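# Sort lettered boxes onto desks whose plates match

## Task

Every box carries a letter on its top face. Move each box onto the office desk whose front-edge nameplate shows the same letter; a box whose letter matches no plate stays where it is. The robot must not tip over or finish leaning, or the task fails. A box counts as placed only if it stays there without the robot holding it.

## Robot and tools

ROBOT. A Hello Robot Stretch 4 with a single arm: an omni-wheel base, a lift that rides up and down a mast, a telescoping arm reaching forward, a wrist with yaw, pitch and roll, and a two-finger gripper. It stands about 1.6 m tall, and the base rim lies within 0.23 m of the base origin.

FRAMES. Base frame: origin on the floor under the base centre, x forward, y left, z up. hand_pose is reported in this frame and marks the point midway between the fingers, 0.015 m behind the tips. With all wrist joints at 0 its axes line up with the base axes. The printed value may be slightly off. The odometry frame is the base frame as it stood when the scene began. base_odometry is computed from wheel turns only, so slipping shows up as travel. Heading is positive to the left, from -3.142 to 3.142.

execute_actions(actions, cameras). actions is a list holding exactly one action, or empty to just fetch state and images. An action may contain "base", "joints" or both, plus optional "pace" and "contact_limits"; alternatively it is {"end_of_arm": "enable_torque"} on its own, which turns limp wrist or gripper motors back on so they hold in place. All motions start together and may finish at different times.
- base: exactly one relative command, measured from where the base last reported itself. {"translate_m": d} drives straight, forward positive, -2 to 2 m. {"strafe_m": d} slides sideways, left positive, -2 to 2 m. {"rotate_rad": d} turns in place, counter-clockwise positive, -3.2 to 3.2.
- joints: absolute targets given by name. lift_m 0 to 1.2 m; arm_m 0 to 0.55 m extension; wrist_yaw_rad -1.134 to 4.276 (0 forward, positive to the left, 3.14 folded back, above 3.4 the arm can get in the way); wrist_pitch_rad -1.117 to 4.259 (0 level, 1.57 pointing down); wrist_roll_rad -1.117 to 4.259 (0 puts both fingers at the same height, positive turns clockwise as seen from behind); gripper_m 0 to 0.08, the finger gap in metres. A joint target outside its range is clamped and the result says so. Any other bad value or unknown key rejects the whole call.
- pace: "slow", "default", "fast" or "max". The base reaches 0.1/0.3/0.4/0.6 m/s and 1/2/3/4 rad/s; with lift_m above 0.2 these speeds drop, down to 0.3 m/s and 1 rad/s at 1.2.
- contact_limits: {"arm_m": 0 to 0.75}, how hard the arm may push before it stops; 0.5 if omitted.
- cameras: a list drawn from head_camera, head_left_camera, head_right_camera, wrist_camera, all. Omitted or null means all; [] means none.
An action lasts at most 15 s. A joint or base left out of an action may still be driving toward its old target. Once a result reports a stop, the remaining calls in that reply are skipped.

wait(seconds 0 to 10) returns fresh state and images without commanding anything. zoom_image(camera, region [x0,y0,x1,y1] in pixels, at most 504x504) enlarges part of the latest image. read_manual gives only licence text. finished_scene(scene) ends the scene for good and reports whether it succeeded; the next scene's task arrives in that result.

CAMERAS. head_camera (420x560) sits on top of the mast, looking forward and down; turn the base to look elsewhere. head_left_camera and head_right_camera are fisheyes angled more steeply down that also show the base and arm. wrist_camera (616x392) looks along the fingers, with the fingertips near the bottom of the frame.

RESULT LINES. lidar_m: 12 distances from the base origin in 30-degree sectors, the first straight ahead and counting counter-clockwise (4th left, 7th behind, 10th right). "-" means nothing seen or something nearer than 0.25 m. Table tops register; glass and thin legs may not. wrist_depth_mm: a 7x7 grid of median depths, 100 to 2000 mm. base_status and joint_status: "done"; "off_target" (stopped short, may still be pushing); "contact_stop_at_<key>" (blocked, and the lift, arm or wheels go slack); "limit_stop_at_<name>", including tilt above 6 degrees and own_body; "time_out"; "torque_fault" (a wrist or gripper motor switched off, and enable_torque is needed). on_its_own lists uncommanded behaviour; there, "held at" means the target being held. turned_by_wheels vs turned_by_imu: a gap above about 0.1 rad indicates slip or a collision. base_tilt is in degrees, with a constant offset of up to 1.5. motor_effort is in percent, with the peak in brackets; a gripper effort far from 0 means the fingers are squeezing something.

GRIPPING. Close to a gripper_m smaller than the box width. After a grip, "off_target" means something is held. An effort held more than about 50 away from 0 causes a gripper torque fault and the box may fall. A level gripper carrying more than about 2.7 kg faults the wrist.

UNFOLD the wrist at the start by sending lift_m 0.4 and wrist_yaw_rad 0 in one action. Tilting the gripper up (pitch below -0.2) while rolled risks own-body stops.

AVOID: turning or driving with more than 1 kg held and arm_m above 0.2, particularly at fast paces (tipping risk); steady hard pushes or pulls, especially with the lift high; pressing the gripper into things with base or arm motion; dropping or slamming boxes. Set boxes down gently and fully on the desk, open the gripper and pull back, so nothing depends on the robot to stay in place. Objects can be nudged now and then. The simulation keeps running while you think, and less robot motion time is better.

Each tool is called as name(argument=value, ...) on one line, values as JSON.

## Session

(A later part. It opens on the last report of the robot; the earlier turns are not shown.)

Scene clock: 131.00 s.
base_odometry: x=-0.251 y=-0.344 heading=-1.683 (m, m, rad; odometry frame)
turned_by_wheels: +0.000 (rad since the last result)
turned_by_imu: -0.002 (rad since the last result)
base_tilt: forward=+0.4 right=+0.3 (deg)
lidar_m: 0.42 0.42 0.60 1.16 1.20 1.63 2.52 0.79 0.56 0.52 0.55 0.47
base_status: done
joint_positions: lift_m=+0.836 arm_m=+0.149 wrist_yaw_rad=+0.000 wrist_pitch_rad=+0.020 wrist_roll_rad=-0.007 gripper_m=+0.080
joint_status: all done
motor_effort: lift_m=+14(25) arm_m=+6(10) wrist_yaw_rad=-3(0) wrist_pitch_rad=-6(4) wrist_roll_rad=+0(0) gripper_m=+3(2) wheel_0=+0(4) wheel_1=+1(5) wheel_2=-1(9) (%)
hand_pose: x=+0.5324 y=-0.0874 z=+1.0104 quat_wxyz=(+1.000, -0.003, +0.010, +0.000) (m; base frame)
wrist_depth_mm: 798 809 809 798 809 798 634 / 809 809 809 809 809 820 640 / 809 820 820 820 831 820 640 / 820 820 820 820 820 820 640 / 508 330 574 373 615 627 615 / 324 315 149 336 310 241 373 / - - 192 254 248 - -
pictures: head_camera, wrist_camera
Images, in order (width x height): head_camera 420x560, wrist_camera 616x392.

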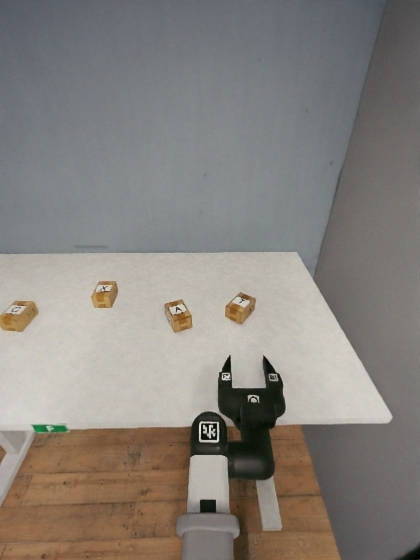

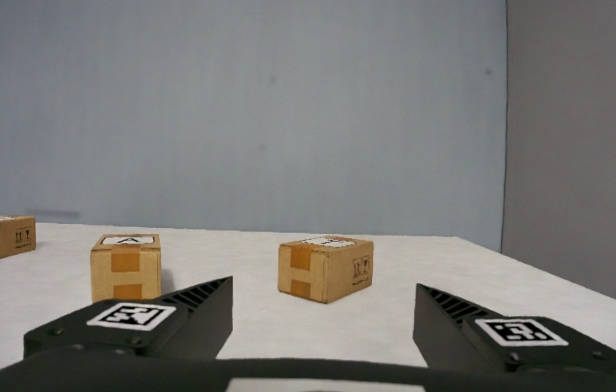

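execute_actions(actions=[{"base":{"strafe_m":0.36},"joints":{"arm_m":0.0}}], cameras=[])

execute_actions(actions=[{"base":{"rotate_rad":-0.72}}], cameras=["head_camera","wrist_camera"])

Scene clock: 139.77 s.
base_odometry: x=+0.107 y=-0.384 heading=-1.683 (m, m, rad; odometry frame)
turned_by_wheels: +0.000 (rad since the last result)
turned_by_imu: -0.001 (rad since the last result)
base_tilt: forward=+0.4 right=+0.3 (deg)
lidar_m: 0.40 0.42 0.57 0.79 0.84 1.13 2.53 1.32 0.93 0.88 0.60 0.43
base_status: done
joint_positions: lift_m=+0.836 arm_m=+0.001 wrist_yaw_rad=+0.000 wrist_pitch_rad=+0.020 wrist_roll_rad=-0.007 gripper_m=+0.080
joint_status: all done
motor_effort: lift_m=+15(15) arm_m=-7(13) wrist_yaw_rad=-1(0) wrist_pitch_rad=-7(7) wrist_roll_rad=+0(0) gripper_m=+0(2) wheel_0=+0(8) wheel_1=-1(7) wheel_2=-1(2) (%)
hand_pose: x=+0.3847 y=-0.0874 z=+1.0103 quat_wxyz=(+1.000, -0.003, +0.010, +0.000) (m; base frame)
wrist_depth_mm: 931 946 946 946 946 931 946 / 946 946 946 931 931 931 946 / 946 946 946 946 960 946 946 / 946 960 960 960 960 960 960 / 459 496 564 564 539 473 504 / 325 343 149 340 315 243 375 / - - 193 256 250 - -
pictures: none
No camera images: the call's "cameras" was empty. Leave "cameras" out to get every camera's image.

Scene clock: 141.27 s.
base_odometry: x=+0.107 y=-0.384 heading=-2.403 (m, m, rad; odometry frame)
turned_by_wheels: -0.720 (rad since the last result)
turned_by_imu: -0.704 (rad since the last result)
base_tilt: forward=+0.5 right=+0.3 (deg)
lidar_m: 0.46 0.39 0.41 0.49 0.81 0.82 0.99 1.74 1.71 1.00 0.88 0.78
base_status: done
joint_positions: lift_m=+0.836 arm_m=+0.001 wrist_yaw_rad=+0.000 wrist_pitch_rad=+0.020 wrist_roll_rad=-0.007 gripper_m=+0.080
joint_status: not commanded
motor_effort: lift_m=+16(16) arm_m=-7(7) wrist_yaw_rad=-1(1) wrist_pitch_rad=-7(8) wrist_roll_rad=+0(0) gripper_m=+1(0) wheel_0=-1(6) wheel_1=-2(5) wheel_2=+0(6) (%)
hand_pose: x=+0.3847 y=-0.0874 z=+1.0103 quat_wxyz=(+1.000, -0.003, +0.010, +0.000) (m; base frame)
wrist_depth_mm: 866 976 1160 1025 798 654 574 / 866 991 1160 1025 809 661 574 / 878 991 1160 1025 809 661 585 / 878 960 1182 1008 809 661 585 / 466 549 574 609 627 661 591 / 325 343 150 439 788 379 597 / - - 449 1025 788 - -
pictures: head_camera, wrist_camera
Images, in order (width x height): head_camera 420x560, wrist_camera 616x392.

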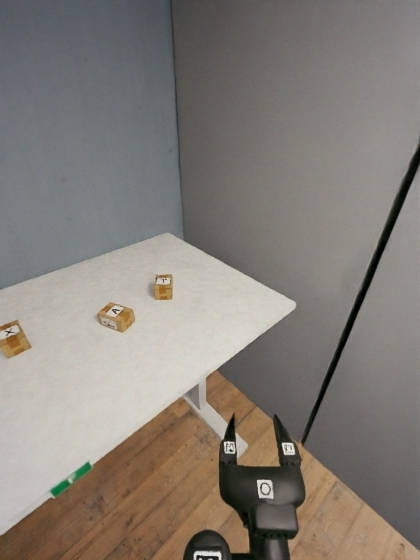

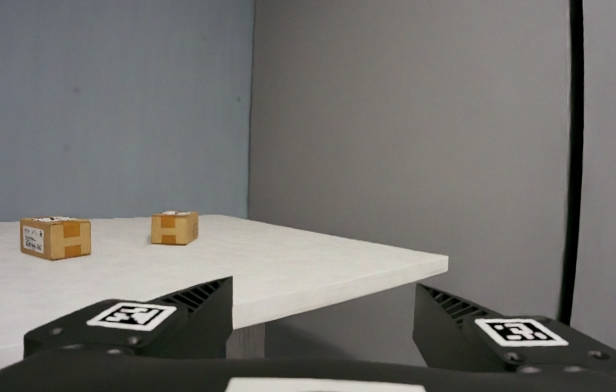

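execute_actions(actions=[{"base":{"strafe_m":0.24}}], cameras=["head_camera","wrist_camera"])

Scene clock: 146.03 s.
base_odometry: x=+0.269 y=-0.561 heading=-2.403 (m, m, rad; odometry frame)
turned_by_wheels: +0.000 (rad since the last result)
turned_by_imu: -0.001 (rad since the last result)
base_tilt: forward=+0.4 right=+0.3 (deg)
lidar_m: 0.28 0.25 0.25 0.30 0.55 0.64 0.79 1.37 2.02 1.22 1.04 0.47
base_status: done
joint_positions: lift_m=+0.836 arm_m=+0.001 wrist_yaw_rad=+0.000 wrist_pitch_rad=+0.020 wrist_roll_rad=-0.007 gripper_m=+0.080
joint_status: not commanded
motor_effort: lift_m=+16(16) arm_m=-7(7) wrist_yaw_rad=-1(0) wrist_pitch_rad=-8(7) wrist_roll_rad=+0(0) gripper_m=+0(0) wheel_0=+0(7) wheel_1=-2(7) wheel_2=+1(1) (%)
hand_pose: x=+0.3847 y=-0.0874 z=+1.0103 quat_wxyz=(+1.000, -0.003, +0.010, +0.000) (m; base frame)
wrist_depth_mm: 732 831 976 1138 1008 820 715 / 732 842 991 1160 1008 831 715 / 741 842 1008 1160 1008 831 723 / 750 854 991 1160 1025 831 723 / 521 549 473 603 627 627 707 / 327 343 149 340 315 244 691 / - - 193 257 250 - -
pictures: head_camera, wrist_camera
Images, in order (width x height): head_camera 420x560, wrist_camera 616x392.

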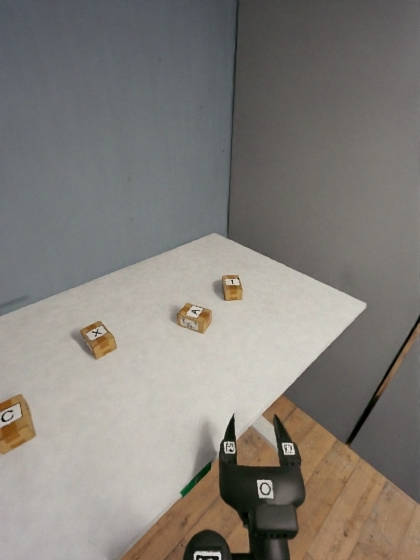

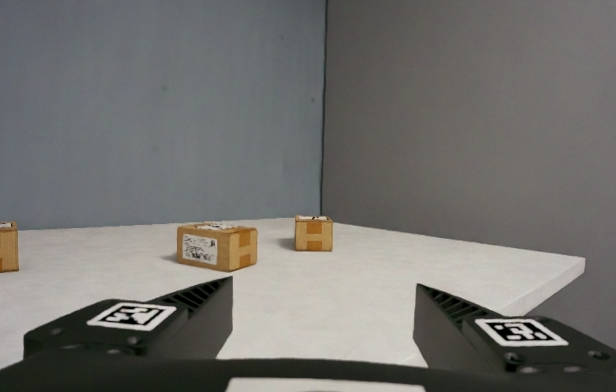

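execute_actions(actions=[{"base":{"strafe_m":0.01},"joints":{"arm_m":0.25},"pace":"slow"}], cameras=["head_camera","wrist_camera"])

Scene clock: 153.93 s.
base_odometry: x=+0.275 y=-0.569 heading=-2.403 (m, m, rad; odometry frame)
turned_by_wheels: +0.000 (rad since the last result)
turned_by_imu: -0.003 (rad since the last result)
base_tilt: forward=+0.4 right=+0.3 (deg)
lidar_m: 0.28 0.25 0.25 0.29 0.51 0.63 0.76 1.37 2.05 1.22 1.06 0.52
base_status: done
joint_positions: lift_m=+0.836 arm_m=+0.249 wrist_yaw_rad=+0.000 wrist_pitch_rad=+0.020 wrist_roll_rad=-0.007 gripper_m=+0.080
joint_status: all done
motor_effort: lift_m=+15(15) arm_m=+7(2) wrist_yaw_rad=-1(1) wrist_pitch_rad=-5(6) wrist_roll_rad=+0(0) gripper_m=+1(2) wheel_0=-1(6) wheel_1=+1(4) wheel_2=+0(1) (%)
hand_pose: x=+0.6323 y=-0.0874 z=+1.0103 quat_wxyz=(+1.000, -0.003, +0.010, +0.000) (m; base frame)
wrist_depth_mm: 580 668 778 931 820 668 574 / 585 668 788 931 820 676 580 / 591 676 798 931 820 683 585 / 597 683 809 960 820 676 585 / 512 544 569 397 615 647 580 / 291 211 150 332 309 239 368 / - - 191 253 246 - -
pictures: head_camera, wrist_camera
Images, in order (width x height): head_camera 420x560, wrist_camera 616x392.

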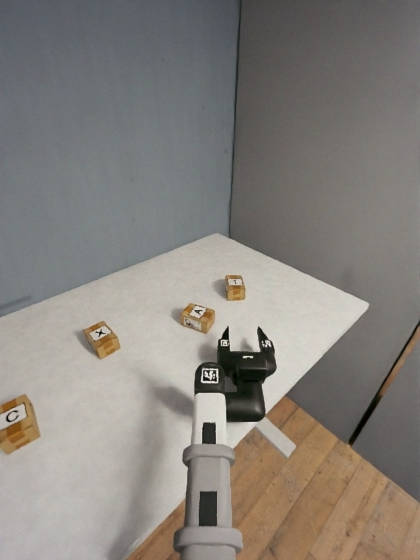

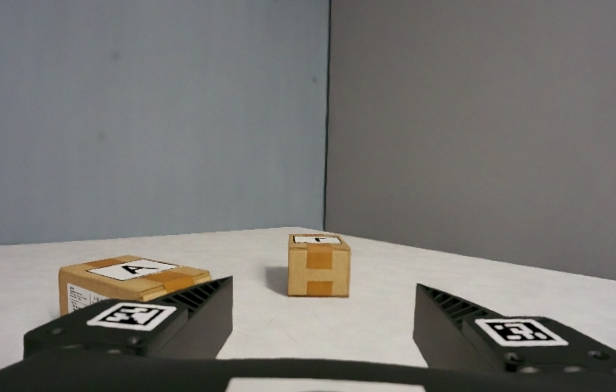

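execute_actions(actions=[{"joints":{"arm_m":0.4},"pace":"slow"}], cameras=["head_camera","wrist_camera"])

Scene clock: 158.17 s.
base_odometry: x=+0.275 y=-0.569 heading=-2.403 (m, m, rad; odometry frame)
turned_by_wheels: +0.000 (rad since the last result)
turned_by_imu: -0.002 (rad since the last result)
base_tilt: forward=+0.5 right=+0.3 (deg)
lidar_m: 0.26 0.25 0.25 0.28 0.50 0.64 0.77 1.34 2.06 1.22 1.05 0.46
base_status: not commanded
joint_positions: lift_m=+0.836 arm_m=+0.399 wrist_yaw_rad=+0.000 wrist_pitch_rad=+0.020 wrist_roll_rad=-0.007 gripper_m=+0.080
joint_status: all done
motor_effort: lift_m=+15(16) arm_m=+7(12) wrist_yaw_rad=-1(1) wrist_pitch_rad=-7(7) wrist_roll_rad=+0(0) gripper_m=+2(2) wheel_0=-1(1) wheel_1=+1(1) wheel_2=+0(0) (%)
hand_pose: x=+0.7823 y=-0.0874 z=+1.0103 quat_wxyz=(+1.000, -0.003, +0.010, +0.000) (m; base frame)
wrist_depth_mm: 496 564 661 788 707 569 500 / 496 569 676 788 699 569 492 / 504 574 676 798 699 574 500 / 508 580 683 788 715 574 500 / 492 544 564 591 647 559 496 / 320 336 149 210 285 239 366 / - - 191 210 229 - -
pictures: head_camera, wrist_camera
Images, in order (width x height): head_camera 420x560, wrist_camera 616x392.

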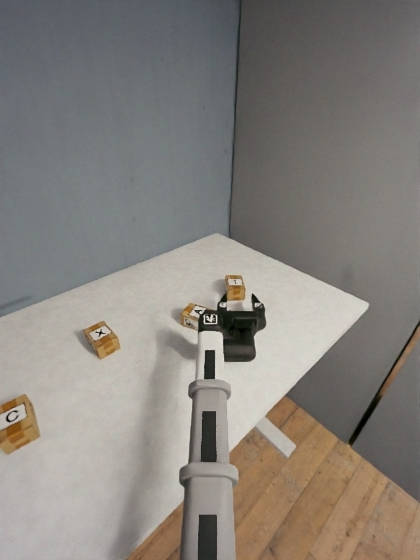

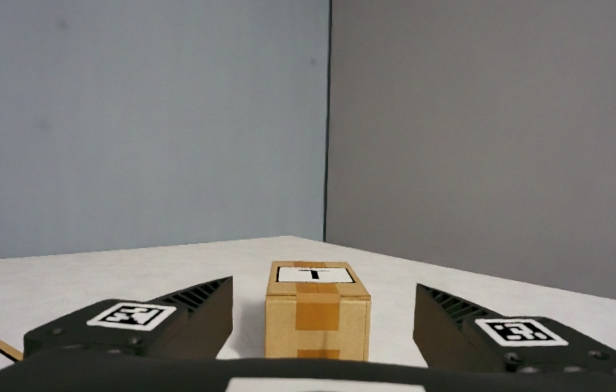

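Front at 0.21; extend 0.10 more.

execute_actions(actions=[{"joints":{"arm_m":0.5},"pace":"slow"}], cameras=[])

execute_actions(actions=[{"joints":{"gripper_m":0.03}}], cameras=[])

Scene clock: 162.10 s.
base_odometry: x=+0.275 y=-0.569 heading=-2.403 (m, m, rad; odometry frame)
turned_by_wheels: +0.000 (rad since the last result)
turned_by_imu: -0.002 (rad since the last result)
base_tilt: forward=+0.4 right=+0.3 (deg)
lidar_m: 0.29 0.25 0.25 0.28 0.49 0.63 0.76 1.38 2.06 1.23 1.06 0.45
base_status: not commanded
joint_positions: lift_m=+0.836 arm_m=+0.499 wrist_yaw_rad=+0.000 wrist_pitch_rad=+0.020 wrist_roll_rad=-0.007 gripper_m=+0.080
joint_status: all done
motor_effort: lift_m=+15(15) arm_m=+7(7) wrist_yaw_rad=-1(1) wrist_pitch_rad=-6(7) wrist_roll_rad=+0(0) gripper_m=+1(0) wheel_0=-1(1) wheel_1=+1(1) wheel_2=+0(0) (%)
hand_pose: x=+0.8823 y=-0.0874 z=+1.0103 quat_wxyz=(+1.000, -0.003, +0.010, +0.000) (m; base frame)
wrist_depth_mm: 436 500 585 699 615 500 439 / 439 504 591 699 621 504 442 / 449 508 597 707 621 508 439 / 445 512 603 707 621 512 442 / 442 492 564 591 603 508 439 / 322 334 149 187 309 239 424 / - - 134 141 147 - -
pictures: none
No camera images: the call's "cameras" was empty. Leave "cameras" out to get every camera's image.

Scene clock: 163.10 s.
base_odometry: x=+0.275 y=-0.569 heading=-2.403 (m, m, rad; odometry frame)
turned_by_wheels: +0.000 (rad since the last result)
turned_by_imu: +0.000 (rad since the last result)
base_tilt: forward=+0.5 right=+0.3 (deg)
lidar_m: 0.28 0.25 0.25 0.28 0.51 0.63 0.77 1.36 2.06 1.23 1.06 0.46
base_status: not commanded
joint_positions: lift_m=+0.836 arm_m=+0.499 wrist_yaw_rad=+0.000 wrist_pitch_rad=+0.020 wrist_roll_rad=-0.007 gripper_m=+0.059
joint_status: gripper_m off_target (ended at +0.059, target +0.030)
on_its_own: gripper_m is held at +0.053, not at your +0.030, by its contact guard: the fingers met something
motor_effort: lift_m=+16(16) arm_m=+7(7) wrist_yaw_rad=-2(2) wrist_pitch_rad=-5(8) wrist_roll_rad=+0(0) gripper_m=-41(43) wheel_0=-1(1) wheel_1=+1(1) wheel_2=+0(0) (%)
hand_pose: x=+0.8823 y=-0.0874 z=+1.0103 quat_wxyz=(+1.000, -0.003, +0.010, +0.000) (m; base frame)
wrist_depth_mm: 436 500 585 707 615 500 439 / 442 500 591 707 621 504 442 / 442 508 597 707 615 508 439 / 445 517 609 707 627 508 442 / 442 492 569 591 609 512 442 / 297 338 143 187 158 353 421 / - - - 141 137 - -
pictures: none
No camera images: the call's "cameras" was empty. Leave "cameras" out to get every camera's image.

Gripped. Lift, retract, back away.

execute_actions(actions=[{"joints":{"lift_m":0.92}}], cameras=[])

execute_actions(actions=[{"joints":{"arm_m":0.0}}], cameras=[])

execute_actions(actions=[{"base":{"strafe_m":-0.3}}], cameras=["head_camera"])

Scene clock: 169.17 s.
base_odometry: x=+0.275 y=-0.569 heading=-2.403 (m, m, rad; odometry frame)
turned_by_wheels: +0.000 (rad since the last result)
turned_by_imu: -0.002 (rad since the last result)
base_tilt: forward=+0.4 right=+0.3 (deg)
lidar_m: 0.27 0.25 0.25 0.28 0.51 0.63 0.79 1.36 2.06 1.21 1.07 0.44
base_status: not commanded
joint_positions: lift_m=+0.920 arm_m=+0.499 wrist_yaw_rad=+0.000 wrist_pitch_rad=+0.020 wrist_roll_rad=-0.007 gripper_m=+0.059
joint_status: all done
on_its_own: gripper_m is held at +0.053, not at your +0.030, by its contact guard: the fingers met something
motor_effort: lift_m=+24(23) arm_m=+7(7) wrist_yaw_rad=+0(1) wrist_pitch_rad=-9(9) wrist_roll_rad=+0(0) gripper_m=-39(41) wheel_0=-1(1) wheel_1=+1(1) wheel_2=+0(0) (%)
hand_pose: x=+0.8823 y=-0.0874 z=+1.0935 quat_wxyz=(+1.000, -0.003, +0.010, +0.000) (m; base frame)
wrist_depth_mm: 436 500 585 699 615 504 442 / 439 504 591 707 615 508 442 / 445 508 597 699 621 508 442 / 449 512 603 699 621 512 442 / 452 517 615 715 621 512 439 / 455 500 142 186 158 484 439 / - - - 141 137 - -
pictures: none
No camera images: the call's "cameras" was empty. Leave "cameras" out to get every camera's image.

Scene clock: 171.70 s.
base_odometry: x=+0.275 y=-0.569 heading=-2.403 (m, m, rad; odometry frame)
turned_by_wheels: +0.000 (rad since the last result)
turned_by_imu: -0.001 (rad since the last result)
base_tilt: forward=+0.5 right=+0.3 (deg)
lidar_m: 0.28 0.25 0.25 0.28 0.51 0.62 0.78 1.37 2.06 1.21 1.07 0.50
base_status: not commanded
joint_positions: lift_m=+0.920 arm_m=+0.001 wrist_yaw_rad=+0.000 wrist_pitch_rad=+0.021 wrist_roll_rad=-0.007 gripper_m=+0.059
joint_status: all done
on_its_own: gripper_m is held at +0.053, not at your +0.030, by its contact guard: the fingers met something
motor_effort: lift_m=+24(24) arm_m=-7(7) wrist_yaw_rad=-1(2) wrist_pitch_rad=-10(10) wrist_roll_rad=+0(0) gripper_m=-40(41) wheel_0=-1(1) wheel_1=+1(1) wheel_2=+0(0) (%)
hand_pose: x=+0.3847 y=-0.0874 z=+1.0935 quat_wxyz=(+1.000, -0.003, +0.010, +0.000) (m; base frame)
wrist_depth_mm: 723 820 960 1160 1025 831 715 / 732 831 976 1160 1025 831 723 / 741 842 991 1160 1025 854 732 / 741 842 991 1160 1008 842 732 / 741 820 960 1025 976 842 732 / 517 585 143 186 158 615 574 / - - - 141 137 - -
pictures: none
No camera images: the call's "cameras" was empty. Leave "cameras" out to get every camera's image.

Scene clock: 174.03 s.
base_odometry: x=+0.073 y=-0.347 heading=-2.403 (m, m, rad; odometry frame)
turned_by_wheels: +0.000 (rad since the last result)
turned_by_imu: -0.002 (rad since the last result)
base_tilt: forward=+0.4 right=+0.3 (deg)
lidar_m: 0.48 0.43 0.43 0.53 0.85 0.85 1.05 1.83 1.63 0.94 0.85 0.83
base_status: done
joint_positions: lift_m=+0.920 arm_m=+0.001 wrist_yaw_rad=+0.000 wrist_pitch_rad=+0.021 wrist_roll_rad=-0.007 gripper_m=+0.059
joint_status: not commanded
on_its_own: gripper_m is held at +0.053, not at your +0.030, by its contact guard: the fingers met something
motor_effort: lift_m=+24(24) arm_m=-7(7) wrist_yaw_rad=-1(2) wrist_pitch_rad=-11(8) wrist_roll_rad=+0(1) gripper_m=-43(41) wheel_0=+0(8) wheel_1=+2(8) wheel_2=+0(2) (%)
hand_pose: x=+0.3847 y=-0.0874 z=+1.0935 quat_wxyz=(+1.000, -0.003, +0.010, +0.000) (m; base frame)
wrist_depth_mm: 878 1008 1182 960 759 621 554 / 904 1025 1182 960 768 621 544 / 904 1042 1205 976 768 627 549 / 917 1042 1205 960 768 627 549 / 866 931 991 931 778 627 554 / 492 591 142 186 158 597 539 / - - - 141 137 - -
pictures: head_camera
Images, in order (width x height): head_camera 420x560.

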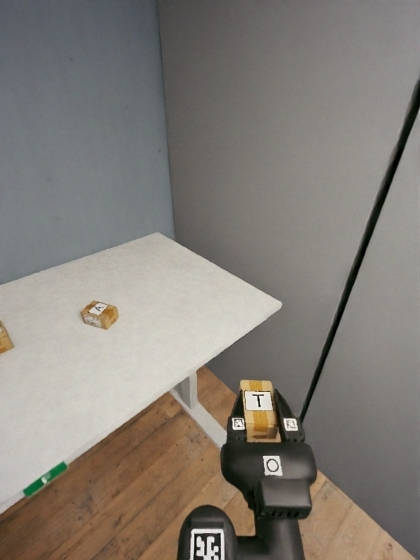

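execute_actions(actions=[{"base":{"rotate_rad":-2.48},"pace":"slow"}], cameras=["head_camera"])

Scene clock: 179.97 s.
base_odometry: x=+0.073 y=-0.347 heading=+1.401 (m, m, rad; odometry frame)
turned_by_wheels: -2.480 (rad since the last result)
turned_by_imu: -2.425 (rad since the last result)
base_tilt: forward=+0.4 right=+0.3 (deg)
lidar_m: 2.49 1.34 0.91 0.84 0.71 0.48 0.42 0.44 0.58 0.84 0.86 1.13
base_status: done
joint_positions: lift_m=+0.920 arm_m=+0.001 wrist_yaw_rad=+0.000 wrist_pitch_rad=+0.021 wrist_roll_rad=-0.007 gripper_m=+0.059
joint_status: not commanded
on_its_own: gripper_m is held at +0.053, not at your +0.030, by its contact guard: the fingers met something
motor_effort: lift_m=+23(24) arm_m=-7(7) wrist_yaw_rad=-1(1) wrist_pitch_rad=-7(9) wrist_roll_rad=+0(0) gripper_m=-42(40) wheel_0=+1(4) wheel_1=+2(4) wheel_2=+1(4) (%)
hand_pose: x=+0.3847 y=-0.0874 z=+1.0935 quat_wxyz=(+1.000, -0.003, +0.010, +0.000) (m; base frame)
wrist_depth_mm: - - - - - 1430 1008 / - - - - - 1430 991 / - - - - - 1430 1025 / - - - - - 1430 1025 / - - - - - 1397 1008 / - - 142 186 158 1255 976 / - - - 141 137 - -
pictures: head_camera
Images, in order (width x height): head_camera 420x560.

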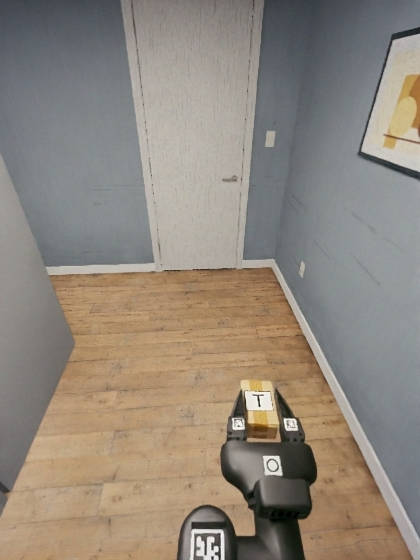

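execute_actions(actions=[{"base":{"translate_m":2.0}}], cameras=[])

execute_actions(actions=[{"base":{"rotate_rad":1.6},"pace":"slow"}], cameras=["head_camera"])

Scene clock: 190.40 s.
base_odometry: x=+0.411 y=+1.624 heading=+1.401 (m, m, rad; odometry frame)
turned_by_wheels: +0.000 (rad since the last result)
turned_by_imu: -0.009 (rad since the last result)
base_tilt: forward=+0.5 right=+0.3 (deg)
lidar_m: 0.50 0.52 0.68 1.59 1.13 1.38 3.16 1.03 0.72 0.66 0.69 0.51
base_status: done
joint_positions: lift_m=+0.920 arm_m=+0.001 wrist_yaw_rad=+0.000 wrist_pitch_rad=+0.021 wrist_roll_rad=-0.007 gripper_m=+0.059
joint_status: not commanded
on_its_own: gripper_m is held at +0.053, not at your +0.030, by its contact guard: the fingers met something
motor_effort: lift_m=+23(23) arm_m=-7(7) wrist_yaw_rad=+0(0) wrist_pitch_rad=-10(8) wrist_roll_rad=-1(1) gripper_m=-41(40) wheel_0=+0(6) wheel_1=+1(5) wheel_2=+0(8) (%)
hand_pose: x=+0.3847 y=-0.0874 z=+1.0935 quat_wxyz=(+1.000, -0.003, +0.010, +0.000) (m; base frame)
wrist_depth_mm: 286 291 294 298 301 304 297 / 289 291 296 298 303 306 298 / 291 294 298 301 306 309 301 / 293 296 300 304 307 309 303 / 296 297 303 304 310 312 304 / 297 300 143 186 158 309 307 / - - - 141 137 - -
pictures: none
No camera images: the call's "cameras" was empty. Leave "cameras" out to get every camera's image.

Scene clock: 193.30 s.
base_odometry: x=+0.411 y=+1.624 heading=+3.001 (m, m, rad; odometry frame)
turned_by_wheels: +1.600 (rad since the last result)
turned_by_imu: +1.562 (rad since the last result)
base_tilt: forward=+0.4 right=+0.3 (deg)
lidar_m: 1.70 1.10 1.39 2.44 1.04 0.72 0.66 0.69 0.50 0.49 0.53 0.69
base_status: done
joint_positions: lift_m=+0.920 arm_m=+0.001 wrist_yaw_rad=+0.000 wrist_pitch_rad=+0.021 wrist_roll_rad=-0.007 gripper_m=+0.059
joint_status: not commanded
on_its_own: gripper_m is held at +0.053, not at your +0.030, by its contact guard: the fingers met something
motor_effort: lift_m=+24(24) arm_m=-7(7) wrist_yaw_rad=-2(2) wrist_pitch_rad=-11(9) wrist_roll_rad=-1(0) gripper_m=-40(40) wheel_0=-1(3) wheel_1=-1(4) wheel_2=-1(4) (%)
hand_pose: x=+0.3847 y=-0.0874 z=+1.0935 quat_wxyz=(+1.000, -0.003, +0.010, +0.000) (m; base frame)
wrist_depth_mm: 778 1078 - - 1661 878 615 / 778 1118 - - 1661 891 621 / 788 1138 - - 1661 891 627 / 788 1138 - - 1661 878 621 / 798 1160 - - 1618 878 621 / 809 1008 142 186 158 741 597 / - - - 141 137 - -
pictures: head_camera
Images, in order (width x height): head_camera 420x560.

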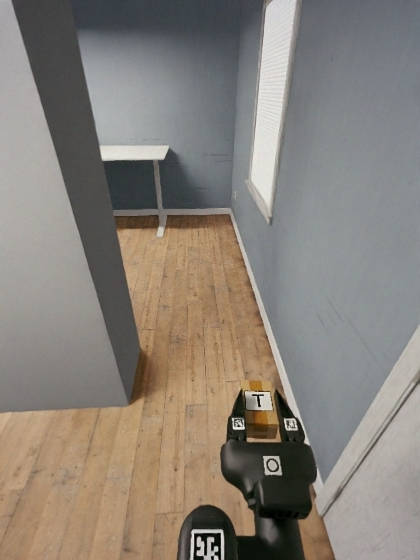

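Heading angled to the right ~0.12 rad. Correct.

execute_actions(actions=[{"base":{"rotate_rad":0.12}}], cameras=[])

execute_actions(actions=[{"base":{"translate_m":1.1}}], cameras=["head_camera"])

Scene clock: 196.43 s.
base_odometry: x=+0.412 y=+1.625 heading=+3.121 (m, m, rad; odometry frame)
turned_by_wheels: +0.120 (rad since the last result)
turned_by_imu: +0.116 (rad since the last result)
base_tilt: forward=+0.4 right=+0.4 (deg)
lidar_m: 1.32 1.11 1.54 2.26 0.91 0.70 0.68 0.74 0.49 0.50 0.54 0.81
base_status: done
joint_positions: lift_m=+0.920 arm_m=+0.001 wrist_yaw_rad=+0.000 wrist_pitch_rad=+0.021 wrist_roll_rad=-0.007 gripper_m=+0.059
joint_status: not commanded
on_its_own: gripper_m is held at +0.053, not at your +0.030, by its contact guard: the fingers met something
motor_effort: lift_m=+24(23) arm_m=-7(7) wrist_yaw_rad=-2(1) wrist_pitch_rad=-9(10) wrist_roll_rad=+0(0) gripper_m=-41(40) wheel_0=-1(3) wheel_1=+1(4) wheel_2=-1(4) (%)
hand_pose: x=+0.3847 y=-0.0874 z=+1.0935 quat_wxyz=(+1.000, -0.003, +0.010, +0.000) (m; base frame)
wrist_depth_mm: 831 831 - - - 1229 788 / 842 831 - - - 1229 798 / 854 842 - - - 1229 798 / 854 866 - - - 1229 798 / 866 854 - - - 1205 778 / 866 854 143 186 158 991 759 / - - - 141 137 - -
pictures: none
No camera images: the call's "cameras" was empty. Leave "cameras" out to get every camera's image.

Scene clock: 201.57 s.
base_odometry: x=-0.688 y=+1.647 heading=+3.121 (m, m, rad; odometry frame)
turned_by_wheels: +0.000 (rad since the last result)
turned_by_imu: -0.005 (rad since the last result)
base_tilt: forward=+0.4 right=+0.3 (deg)
lidar_m: 2.17 0.46 0.35 0.33 2.42 1.85 1.79 0.78 0.60 0.58 0.63 0.90
base_status: done
joint_positions: lift_m=+0.920 arm_m=+0.001 wrist_yaw_rad=+0.000 wrist_pitch_rad=+0.021 wrist_roll_rad=-0.007 gripper_m=+0.059
joint_status: not commanded
on_its_own: gripper_m is held at +0.053, not at your +0.030, by its contact guard: the fingers met something
motor_effort: lift_m=+23(24) arm_m=-7(7) wrist_yaw_rad=-1(2) wrist_pitch_rad=-8(7) wrist_roll_rad=-1(0) gripper_m=-41(39) wheel_0=+0(5) wheel_1=+0(6) wheel_2=+1(9) (%)
hand_pose: x=+0.3847 y=-0.0874 z=+1.0935 quat_wxyz=(+1.000, -0.003, +0.010, +0.000) (m; base frame)
wrist_depth_mm: - - - - - 1308 878 / - - - - - 1336 891 / - - - - - 1336 866 / - - - - - 1308 878 / - - - - - 1308 866 / - - 143 186 158 1078 820 / - - - 141 137 - -
pictures: head_camera
Images, in order (width x height): head_camera 420x560.

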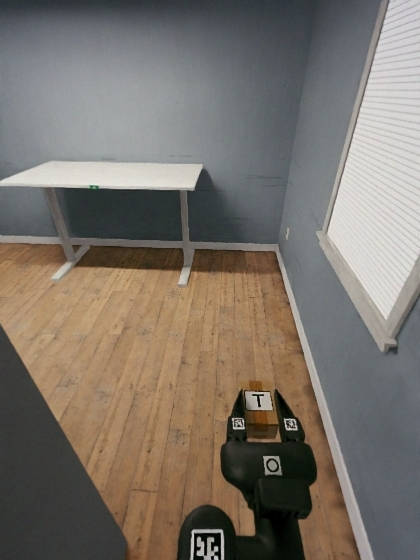

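execute_actions(actions=[{"base":{"strafe_m":-0.1}}], cameras=[])

execute_actions(actions=[{"base":{"translate_m":1.1}}], cameras=[])

execute_actions(actions=[{"base":{"rotate_rad":1.6},"pace":"slow"}], cameras=["head_camera"])

Scene clock: 205.73 s.
base_odometry: x=-0.686 y=+1.747 heading=+3.121 (m, m, rad; odometry frame)
turned_by_wheels: +0.000 (rad since the last result)
turned_by_imu: -0.002 (rad since the last result)
base_tilt: forward=+0.5 right=+0.3 (deg)
lidar_m: 2.21 2.28 0.46 0.42 2.46 1.86 1.70 0.67 0.50 0.48 0.52 0.75
base_status: done
joint_positions: lift_m=+0.920 arm_m=+0.001 wrist_yaw_rad=+0.000 wrist_pitch_rad=+0.021 wrist_roll_rad=-0.007 gripper_m=+0.059
joint_status: not commanded
on_its_own: gripper_m is held at +0.053, not at your +0.030, by its contact guard: the fingers met something
motor_effort: lift_m=+24(23) arm_m=-7(7) wrist_yaw_rad=+0(1) wrist_pitch_rad=-10(9) wrist_roll_rad=-1(0) gripper_m=-40(40) wheel_0=-1(7) wheel_1=+0(8) wheel_2=+0(3) (%)
hand_pose: x=+0.3847 y=-0.0874 z=+1.0935 quat_wxyz=(+1.000, -0.003, +0.010, +0.000) (m; base frame)
wrist_depth_mm: - - - - - 1078 699 / - - - - - 1098 715 / - - - - - 1098 707 / - - - - - 1078 707 / - - - - - 1060 699 / - - 143 186 158 891 668 / - - - 141 137 - -
pictures: none
No camera images: the call's "cameras" was empty. Leave "cameras" out to get every camera's image.

Scene clock: 210.90 s.
base_odometry: x=-1.786 y=+1.770 heading=+3.121 (m, m, rad; odometry frame)
turned_by_wheels: +0.000 (rad since the last result)
turned_by_imu: -0.006 (rad since the last result)
base_tilt: forward=+0.4 right=+0.3 (deg)
lidar_m: 1.10 1.11 1.60 2.34 0.97 0.80 1.73 0.75 0.52 0.50 0.53 0.77
base_status: done
joint_positions: lift_m=+0.920 arm_m=+0.001 wrist_yaw_rad=+0.000 wrist_pitch_rad=+0.021 wrist_roll_rad=-0.007 gripper_m=+0.059
joint_status: not commanded
on_its_own: gripper_m is held at +0.053, not at your +0.030, by its contact guard: the fingers met something
motor_effort: lift_m=+23(24) arm_m=-6(6) wrist_yaw_rad=-1(1) wrist_pitch_rad=-8(10) wrist_roll_rad=+0(0) gripper_m=-39(41) wheel_0=+0(5) wheel_1=+0(3) wheel_2=+1(10) (%)
hand_pose: x=+0.3847 y=-0.0874 z=+1.0935 quat_wxyz=(+1.000, -0.003, +0.010, +0.000) (m; base frame)
wrist_depth_mm: 1708 1661 1661 1576 1537 1205 798 / 1708 1661 1618 1576 1576 1229 798 / 1708 1661 1661 1618 1576 1229 798 / 1708 1756 1661 1618 1576 1205 798 / 1229 1098 1661 1618 1618 1205 778 / 1756 1708 142 187 158 1008 750 / - - - 141 137 - -
pictures: none
No camera images: the call's "cameras" was empty. Leave "cameras" out to get every camera's image.

Scene clock: 213.80 s.
base_odometry: x=-1.786 y=+1.770 heading=-1.563 (m, m, rad; odometry frame)
turned_by_wheels: +1.600 (rad since the last result)
turned_by_imu: +1.562 (rad since the last result)
base_tilt: forward=+0.4 right=+0.3 (deg)
lidar_m: 2.19 0.93 0.78 1.73 0.74 0.55 0.52 0.54 0.80 1.10 1.11 1.65
base_status: done
joint_positions: lift_m=+0.920 arm_m=+0.001 wrist_yaw_rad=+0.000 wrist_pitch_rad=+0.021 wrist_roll_rad=-0.007 gripper_m=+0.059
joint_status: not commanded
on_its_own: gripper_m is held at +0.053, not at your +0.030, by its contact guard: the fingers met something
motor_effort: lift_m=+23(23) arm_m=-7(6) wrist_yaw_rad=-1(1) wrist_pitch_rad=-11(10) wrist_roll_rad=+0(0) gripper_m=-40(41) wheel_0=-2(4) wheel_1=-1(5) wheel_2=-1(3) (%)
hand_pose: x=+0.3847 y=-0.0874 z=+1.0935 quat_wxyz=(+1.000, -0.003, +0.010, +0.000) (m; base frame)
wrist_depth_mm: 1098 1756 - - - - - / 1042 1921 - - - - - / 1118 1921 - - - - - / 1118 1756 - - - - - / 1118 - - - - - - / 1138 1397 142 186 158 - - / - - - 141 137 - -
pictures: head_camera
Images, in order (width x height): head_camera 420x560.

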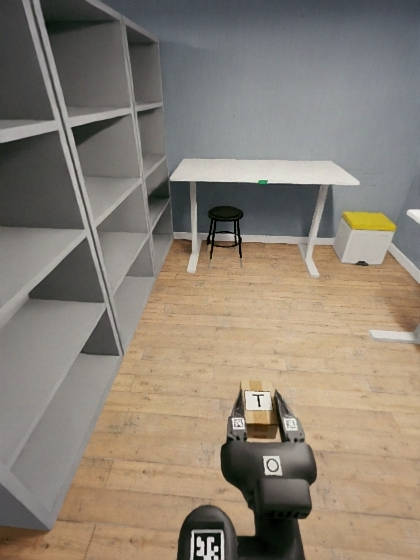

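execute_actions(actions=[{"base":{"strafe_m":-0.25}}], cameras=[])

execute_actions(actions=[{"base":{"translate_m":1.6}}], cameras=["head_camera"])

Scene clock: 218.30 s.
base_odometry: x=-2.036 y=+1.768 heading=-1.563 (m, m, rad; odometry frame)
turned_by_wheels: +0.000 (rad since the last result)
turned_by_imu: -0.003 (rad since the last result)
base_tilt: forward=+0.4 right=+0.4 (deg)
lidar_m: 2.39 1.26 1.01 1.81 0.71 0.55 0.53 0.57 0.86 0.87 0.84 1.23
base_status: done
joint_positions: lift_m=+0.920 arm_m=+0.001 wrist_yaw_rad=+0.000 wrist_pitch_rad=+0.021 wrist_roll_rad=-0.007 gripper_m=+0.059
joint_status: not commanded
on_its_own: gripper_m is held at +0.053, not at your +0.030, by its contact guard: the fingers met something
motor_effort: lift_m=+23(23) arm_m=-7(7) wrist_yaw_rad=+0(1) wrist_pitch_rad=-9(9) wrist_roll_rad=+0(0) gripper_m=-41(40) wheel_0=+0(8) wheel_1=+1(8) wheel_2=-1(2) (%)
hand_pose: x=+0.3847 y=-0.0874 z=+1.0935 quat_wxyz=(+1.000, -0.003, +0.010, +0.000) (m; base frame)
wrist_depth_mm: 1756 1863 - - - - - / 1430 - - - - - - / 1708 - - - - - - / 1397 - - - - - - / 1808 - - - - - - / 1430 1808 142 187 158 - - / - - - 141 137 - -
pictures: none
No camera images: the call's "cameras" was empty. Leave "cameras" out to get every camera's image.

Scene clock: 225.10 s.
base_odometry: x=-2.023 y=+0.169 heading=-1.563 (m, m, rad; odometry frame)
turned_by_wheels: +0.000 (rad since the last result)
turned_by_imu: -0.008 (rad since the last result)
base_tilt: forward=+0.4 right=+0.3 (deg)
lidar_m: 0.79 0.86 0.85 0.81 0.87 1.28 2.16 1.23 0.93 0.89 1.09 0.81
base_status: done
joint_positions: lift_m=+0.920 arm_m=+0.001 wrist_yaw_rad=+0.000 wrist_pitch_rad=+0.021 wrist_roll_rad=-0.007 gripper_m=+0.059
joint_status: not commanded
on_its_own: gripper_m is held at +0.053, not at your +0.030, by its contact guard: the fingers met something
motor_effort: lift_m=+23(23) arm_m=-7(7) wrist_yaw_rad=-1(1) wrist_pitch_rad=-11(7) wrist_roll_rad=+0(0) gripper_m=-42(42) wheel_0=+0(4) wheel_1=+0(4) wheel_2=+0(8) (%)
hand_pose: x=+0.3847 y=-0.0874 z=+1.0935 quat_wxyz=(+1.000, -0.003, +0.010, +0.000) (m; base frame)
wrist_depth_mm: 1366 1397 1366 1336 1336 1281 1229 / 1336 1397 1366 1336 1281 1281 1255 / 1366 1430 1366 1336 1308 1281 1255 / 1397 1430 1397 1366 1336 1281 1255 / 904 931 976 1042 1060 1060 1078 / 1366 621 143 186 158 615 634 / - - - 141 137 - -
pictures: head_camera
Images, in order (width x height): head_camera 420x560.

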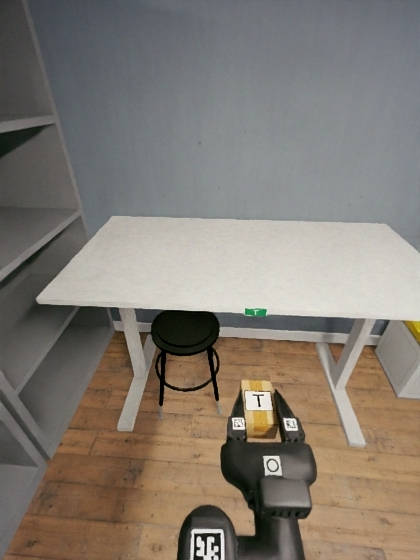

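execute_actions(actions=[{"base":{"translate_m":0.25},"joints":{"arm_m":0.35},"pace":"slow"}], cameras=[])

Scene clock: 231.33 s.
base_odometry: x=-2.021 y=-0.081 heading=-1.563 (m, m, rad; odometry frame)
turned_by_wheels: +0.000 (rad since the last result)
turned_by_imu: -0.003 (rad since the last result)
base_tilt: forward=+0.4 right=+0.3 (deg)
lidar_m: 0.54 0.58 0.83 0.81 0.88 1.28 2.42 1.27 0.95 0.92 0.76 0.57
base_status: done
joint_positions: lift_m=+0.920 arm_m=+0.349 wrist_yaw_rad=+0.000 wrist_pitch_rad=+0.021 wrist_roll_rad=-0.007 gripper_m=+0.059
joint_status: all done
on_its_own: gripper_m is held at +0.053, not at your +0.030, by its contact guard: the fingers met something
motor_effort: lift_m=+23(23) arm_m=+7(8) wrist_yaw_rad=+0(1) wrist_pitch_rad=-8(10) wrist_roll_rad=+0(0) gripper_m=-40(42) wheel_0=+2(6) wheel_1=+1(4) wheel_2=-2(6) (%)
hand_pose: x=+0.7323 y=-0.0874 z=+1.0935 quat_wxyz=(+1.000, -0.003, +0.010, +0.000) (m; base frame)
wrist_depth_mm: 798 778 768 750 723 715 699 / 798 778 768 750 732 715 707 / 809 788 778 759 741 723 715 / 809 798 778 759 741 723 715 / 820 798 778 768 750 723 715 / 508 580 143 186 158 603 574 / - - - 141 137 - -
pictures: none
No camera images: the call's "cameras" was empty. Leave "cameras" out to get every camera's image.

Matches source desk (517/585 at 0.92), so release height is 0.836.

execute_actions(actions=[{"joints":{"lift_m":0.837},"pace":"slow"}], cameras=[])

execute_actions(actions=[{"joints":{"gripper_m":0.08}}], cameras=[])

execute_actions(actions=[{"joints":{"arm_m":0.0}}], cameras=["head_camera"])

Scene clock: 235.67 s.
base_odometry: x=-2.021 y=-0.081 heading=-1.563 (m, m, rad; odometry frame)
turned_by_wheels: +0.000 (rad since the last result)
turned_by_imu: -0.002 (rad since the last result)
base_tilt: forward=+0.4 right=+0.3 (deg)
lidar_m: 0.56 0.58 0.83 0.80 0.86 1.29 2.41 1.28 0.96 0.93 0.75 0.59
base_status: not commanded
joint_positions: lift_m=+0.837 arm_m=+0.349 wrist_yaw_rad=+0.000 wrist_pitch_rad=+0.021 wrist_roll_rad=-0.007 gripper_m=+0.059
joint_status: all done
on_its_own: gripper_m is held at +0.053, not at your +0.030, by its contact guard: the fingers met something
motor_effort: lift_m=+15(20) arm_m=+7(7) wrist_yaw_rad=-1(1) wrist_pitch_rad=-10(8) wrist_roll_rad=+0(0) gripper_m=-43(41) wheel_0=+2(2) wheel_1=+1(1) wheel_2=-2(2) (%)
hand_pose: x=+0.7323 y=-0.0874 z=+1.0112 quat_wxyz=(+1.000, -0.003, +0.010, +0.000) (m; base frame)
wrist_depth_mm: 798 778 768 741 732 707 699 / 798 788 768 750 732 723 707 / 809 788 768 759 741 723 715 / 820 798 778 759 741 732 715 / 508 539 564 591 609 615 627 / 297 340 142 186 158 353 336 / - - - 141 137 - -
pictures: none
No camera images: the call's "cameras" was empty. Leave "cameras" out to get every camera's image.

Scene clock: 236.60 s.
base_odometry: x=-2.021 y=-0.081 heading=-1.563 (m, m, rad; odometry frame)
turned_by_wheels: +0.000 (rad since the last result)
turned_by_imu: +0.000 (rad since the last result)
base_tilt: forward=+0.4 right=+0.3 (deg)
lidar_m: 0.56 0.57 0.83 0.81 0.88 1.27 2.42 1.27 0.96 0.93 0.76 0.59
base_status: not commanded
joint_positions: lift_m=+0.837 arm_m=+0.349 wrist_yaw_rad=+0.000 wrist_pitch_rad=+0.020 wrist_roll_rad=-0.007 gripper_m=+0.080
joint_status: all done
motor_effort: lift_m=+15(15) arm_m=+7(7) wrist_yaw_rad=-1(2) wrist_pitch_rad=-8(10) wrist_roll_rad=+0(0) gripper_m=+1(39) wheel_0=+2(2) wheel_1=+1(1) wheel_2=-2(2) (%)
hand_pose: x=+0.7323 y=-0.0874 z=+1.0113 quat_wxyz=(+1.000, -0.003, +0.010, +0.000) (m; base frame)
wrist_depth_mm: 798 778 768 750 732 715 699 / 809 788 768 750 741 715 699 / 820 788 768 750 732 715 707 / 820 798 768 750 750 732 707 / 508 544 574 597 615 621 627 / 324 340 149 190 286 241 370 / - - 137 143 148 - -
pictures: none
No camera images: the call's "cameras" was empty. Leave "cameras" out to get every camera's image.

Scene clock: 238.77 s.
base_odometry: x=-2.021 y=-0.081 heading=-1.563 (m, m, rad; odometry frame)
turned_by_wheels: +0.000 (rad since the last result)
turned_by_imu: -0.001 (rad since the last result)
base_tilt: forward=+0.4 right=+0.3 (deg)
lidar_m: 0.54 0.58 0.83 0.81 0.88 1.26 2.42 1.28 0.96 0.92 0.75 0.57
base_status: not commanded
joint_positions: lift_m=+0.837 arm_m=+0.001 wrist_yaw_rad=+0.000 wrist_pitch_rad=+0.020 wrist_roll_rad=-0.007 gripper_m=+0.080
joint_status: all done
motor_effort: lift_m=+15(15) arm_m=-7(7) wrist_yaw_rad=-1(2) wrist_pitch_rad=-8(6) wrist_roll_rad=+0(0) gripper_m=+0(0) wheel_0=+2(2) wheel_1=+1(1) wheel_2=-2(2) (%)
hand_pose: x=+0.3847 y=-0.0874 z=+1.0114 quat_wxyz=(+1.000, -0.003, +0.010, +0.000) (m; base frame)
wrist_depth_mm: 1118 1138 1118 1078 1060 1042 1025 / 1118 1138 1118 1098 1060 1042 1025 / 1118 1160 1118 1098 1078 1060 1025 / 1138 1160 1138 1118 1098 1060 1025 / 521 554 585 462 627 640 647 / 351 347 149 342 322 245 377 / - - 647 1118 319 - -
pictures: head_camera
Images, in order (width x height): head_camera 420x560.

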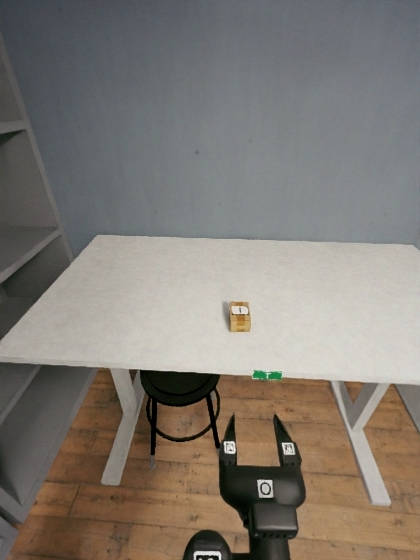

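execute_actions(actions=[{"base":{"translate_m":-1.9}}], cameras=[])

execute_actions(actions=[{"base":{"rotate_rad":1.5}}], cameras=["head_camera"])

Scene clock: 248.73 s.
base_odometry: x=-2.036 y=+1.819 heading=-1.563 (m, m, rad; odometry frame)
turned_by_wheels: +0.000 (rad since the last result)
turned_by_imu: +0.002 (rad since the last result)
base_tilt: forward=+0.4 right=+0.3 (deg)
lidar_m: 2.42 1.28 1.05 1.63 0.65 0.48 0.48 0.51 0.78 1.02 0.85 1.23
base_status: done
joint_positions: lift_m=+0.837 arm_m=+0.001 wrist_yaw_rad=+0.000 wrist_pitch_rad=+0.020 wrist_roll_rad=-0.007 gripper_m=+0.080
joint_status: not commanded
motor_effort: lift_m=+15(14) arm_m=-7(7) wrist_yaw_rad=-1(1) wrist_pitch_rad=-8(7) wrist_roll_rad=+0(0) gripper_m=+1(3) wheel_0=+1(5) wheel_1=+0(4) wheel_2=-1(8) (%)
hand_pose: x=+0.3847 y=-0.0874 z=+1.0114 quat_wxyz=(+1.000, -0.003, +0.010, +0.000) (m; base frame)
wrist_depth_mm: 1229 - - - - - - / 1229 - - - - - - / 1255 - - - - - - / 1255 - - - - - - / 1255 - - - - - - / 1205 1661 149 - - - - / - - - - - - -
pictures: none
No camera images: the call's "cameras" was empty. Leave "cameras" out to get every camera's image.

Scene clock: 250.73 s.
base_odometry: x=-2.036 y=+1.819 heading=-0.063 (m, m, rad; odometry frame)
turned_by_wheels: +1.500 (rad since the last result)
turned_by_imu: +1.465 (rad since the last result)
base_tilt: forward=+0.5 right=+0.3 (deg)
lidar_m: 1.97 0.70 0.47 0.46 0.49 0.73 1.32 0.87 1.14 2.44 1.35 1.03
base_status: done
joint_positions: lift_m=+0.837 arm_m=+0.001 wrist_yaw_rad=+0.000 wrist_pitch_rad=+0.020 wrist_roll_rad=-0.007 gripper_m=+0.080
joint_status: not commanded
motor_effort: lift_m=+15(15) arm_m=-7(7) wrist_yaw_rad=-2(2) wrist_pitch_rad=-5(7) wrist_roll_rad=+0(0) gripper_m=-2(0) wheel_0=+1(6) wheel_1=+0(7) wheel_2=+1(8) (%)
hand_pose: x=+0.3847 y=-0.0874 z=+1.0114 quat_wxyz=(+1.000, -0.003, +0.010, +0.000) (m; base frame)
wrist_depth_mm: 798 1138 - - - 798 809 / 820 1182 - - - 831 1118 / 831 1205 - - - 842 1138 / 831 1205 - - - 842 1118 / 842 1205 - - - 820 1138 / 788 1060 149 - - 427 1160 / - - - - - - -
pictures: head_camera
Images, in order (width x height): head_camera 420x560.

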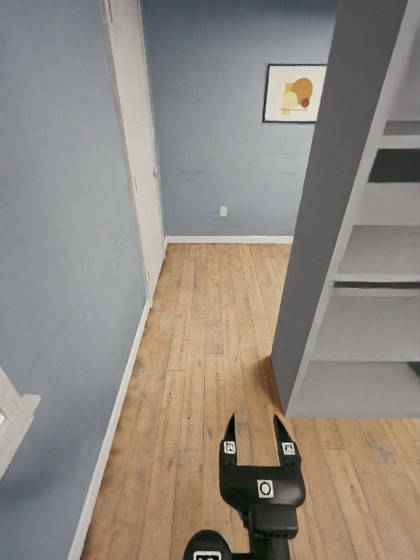

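Well aligned.

execute_actions(actions=[{"base":{"translate_m":1.15}}], cameras=[])

Scene clock: 257.17 s.
base_odometry: x=-0.888 y=+1.747 heading=-0.062 (m, m, rad; odometry frame)
turned_by_wheels: +0.000 (rad since the last result)
turned_by_imu: -0.006 (rad since the last result)
base_tilt: forward=+0.4 right=+0.3 (deg)
lidar_m: 1.98 0.76 0.55 0.52 0.54 0.75 2.07 2.07 0.42 0.39 0.42 2.02
base_status: done
joint_positions: lift_m=+0.837 arm_m=+0.001 wrist_yaw_rad=+0.000 wrist_pitch_rad=+0.020 wrist_roll_rad=-0.007 gripper_m=+0.080
joint_status: not commanded
motor_effort: lift_m=+15(15) arm_m=-7(7) wrist_yaw_rad=-1(1) wrist_pitch_rad=-7(7) wrist_roll_rad=+0(0) gripper_m=+2(0) wheel_0=+1(6) wheel_1=+1(4) wheel_2=+2(10) (%)
hand_pose: x=+0.3847 y=-0.0874 z=+1.0114 quat_wxyz=(+1.000, -0.003, +0.010, +0.000) (m; base frame)
wrist_depth_mm: 809 1138 1708 1708 1708 1708 1661 / 820 1160 1708 1708 1708 1708 1661 / 820 1205 1708 1756 1708 1708 1708 / 831 1205 1756 1708 1708 1708 1708 / 842 1229 1756 1756 1708 1708 1756 / 778 1060 150 1756 1756 946 1756 / - - 960 1756 1756 - -
pictures: none
No camera images: the call's "cameras" was empty. Leave "cameras" out to get every camera's image.

execute_actions(actions=[{"base":{"translate_m":1.0}}], cameras=[])

execute_actions(actions=[{"base":{"rotate_rad":-1.64}}], cameras=[])

execute_actions(actions=[{"base":{"translate_m":1.95}}], cameras=["head_camera","wrist_camera"])

Scene clock: 264.50 s.
base_odometry: x=+0.110 y=+1.685 heading=-0.062 (m, m, rad; odometry frame)
turned_by_wheels: +0.000 (rad since the last result)
turned_by_imu: -0.006 (rad since the last result)
base_tilt: forward=+0.4 right=+0.3 (deg)
lidar_m: 0.97 0.70 0.55 0.52 0.52 0.78 1.90 0.82 1.00 2.40 1.39 1.02
base_status: done
joint_positions: lift_m=+0.837 arm_m=+0.001 wrist_yaw_rad=+0.000 wrist_pitch_rad=+0.020 wrist_roll_rad=-0.007 gripper_m=+0.080
joint_status: not commanded
motor_effort: lift_m=+15(15) arm_m=-7(7) wrist_yaw_rad=-1(1) wrist_pitch_rad=-7(6) wrist_roll_rad=-1(0) gripper_m=+2(1) wheel_0=-1(6) wheel_1=+0(3) wheel_2=+1(7) (%)
hand_pose: x=+0.3847 y=-0.0874 z=+1.0114 quat_wxyz=(+1.000, -0.003, +0.010, +0.000) (m; base frame)
wrist_depth_mm: 759 750 750 741 741 741 715 / 759 759 750 750 741 741 732 / 768 759 759 759 750 750 741 / 768 768 768 759 750 750 750 / 778 768 768 759 759 759 750 / 778 788 149 778 759 452 759 / - - 459 778 768 - -
pictures: none
No camera images: the call's "cameras" was empty. Leave "cameras" out to get every camera's image.

Scene clock: 266.60 s.
base_odometry: x=+0.110 y=+1.685 heading=-1.702 (m, m, rad; odometry frame)
turned_by_wheels: -1.640 (rad since the last result)
turned_by_imu: -1.603 (rad since the last result)
base_tilt: forward=+0.4 right=+0.3 (deg)
lidar_m: 2.21 1.54 1.05 0.97 0.82 0.55 0.52 0.53 0.72 1.65 0.82 0.94
base_status: done
joint_positions: lift_m=+0.837 arm_m=+0.001 wrist_yaw_rad=+0.000 wrist_pitch_rad=+0.020 wrist_roll_rad=-0.007 gripper_m=+0.080
joint_status: not commanded
motor_effort: lift_m=+15(15) arm_m=-7(7) wrist_yaw_rad=-1(1) wrist_pitch_rad=-7(5) wrist_roll_rad=+0(0) gripper_m=+1(1) wheel_0=+0(6) wheel_1=+1(7) wheel_2=+0(6) (%)
hand_pose: x=+0.3847 y=-0.0874 z=+1.0114 quat_wxyz=(+1.000, -0.003, +0.010, +0.000) (m; base frame)
wrist_depth_mm: 1576 - - - - 1205 854 / 1576 - - - - 1182 866 / 1618 - - - - 1205 866 / 1618 - - - - 1229 854 / 1618 - - - - 1205 854 / 1537 - 149 - - 559 820 / - - - - 1921 - -
pictures: none
No camera images: the call's "cameras" was empty. Leave "cameras" out to get every camera's image.

Scene clock: 274.57 s.
base_odometry: x=-0.146 y=-0.248 heading=-1.702 (m, m, rad; odometry frame)
turned_by_wheels: +0.000 (rad since the last result)
turned_by_imu: -0.009 (rad since the last result)
base_tilt: forward=+0.4 right=+0.3 (deg)
lidar_m: 0.48 0.49 0.65 1.13 1.16 1.51 2.46 0.90 0.60 0.55 0.57 0.52
base_status: done
joint_positions: lift_m=+0.837 arm_m=+0.001 wrist_yaw_rad=+0.000 wrist_pitch_rad=+0.020 wrist_roll_rad=-0.007 gripper_m=+0.080
joint_status: not commanded
motor_effort: lift_m=+15(15) arm_m=-7(7) wrist_yaw_rad=-1(1) wrist_pitch_rad=-6(7) wrist_roll_rad=-1(1) gripper_m=+0(0) wheel_0=+0(4) wheel_1=+0(4) wheel_2=-1(11) (%)
hand_pose: x=+0.3847 y=-0.0874 z=+1.0114 quat_wxyz=(+1.000, -0.003, +0.010, +0.000) (m; base frame)
wrist_depth_mm: 991 1008 1008 1042 1025 891 634 / 991 991 1008 1025 1042 891 640 / 1008 1008 1025 1042 1042 891 640 / 991 1008 1025 1025 1060 891 640 / 525 554 539 609 634 723 621 / 329 347 149 342 317 244 377 / - - 204 266 267 - -
pictures: head_camera, wrist_camera
Images, in order (width x height): head_camera 420x560, wrist_camera 616x392.

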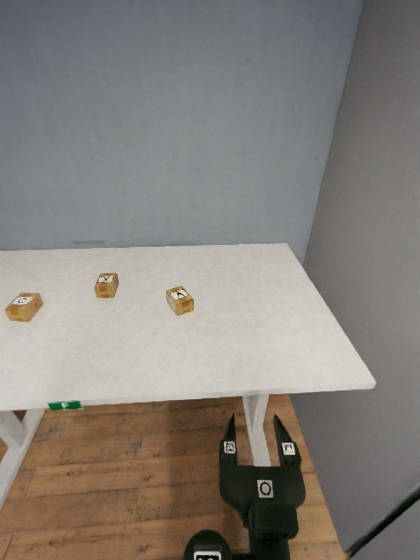

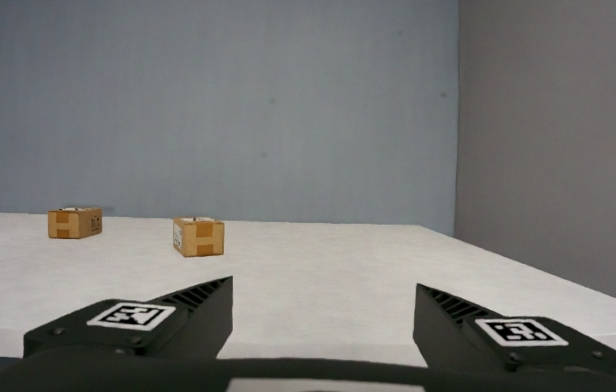

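execute_actions(actions=[{"base":{"rotate_rad":0.3},"joints":{"arm_m":0.15}}], cameras=["head_camera","wrist_camera"])

Scene clock: 278.87 s.
base_odometry: x=-0.146 y=-0.248 heading=-1.402 (m, m, rad; odometry frame)
turned_by_wheels: +0.300 (rad since the last result)
turned_by_imu: +0.292 (rad since the last result)
base_tilt: forward=+0.4 right=+0.3 (deg)
lidar_m: 0.49 0.55 0.93 1.13 1.30 2.15 1.25 0.68 0.56 0.55 0.56 0.48
base_status: done
joint_positions: lift_m=+0.837 arm_m=+0.149 wrist_yaw_rad=+0.000 wrist_pitch_rad=+0.020 wrist_roll_rad=-0.007 gripper_m=+0.080
joint_status: all done
motor_effort: lift_m=+15(15) arm_m=+7(8) wrist_yaw_rad=-1(1) wrist_pitch_rad=-8(8) wrist_roll_rad=+0(0) gripper_m=-1(1) wheel_0=+0(5) wheel_1=+1(5) wheel_2=-1(6) (%)
hand_pose: x=+0.5324 y=-0.0874 z=+1.0114 quat_wxyz=(+1.000, -0.003, +0.010, +0.000) (m; base frame)
wrist_depth_mm: 1078 1025 931 904 842 798 759 / 1078 1025 960 891 842 788 759 / 1078 1025 946 904 854 809 768 / 1098 1025 960 904 854 798 768 / 500 549 539 525 418 634 634 / 325 343 149 338 314 241 373 / - - 193 256 250 - -
pictures: head_camera, wrist_camera
Images, in order (width x height): head_camera 420x560, wrist_camera 616x392.

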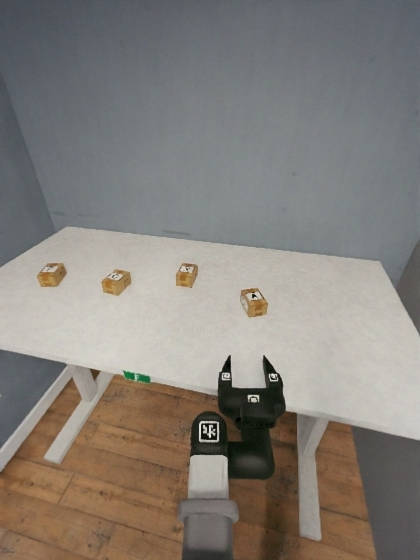

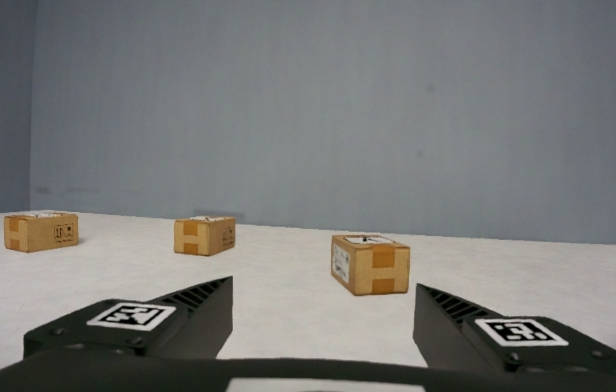

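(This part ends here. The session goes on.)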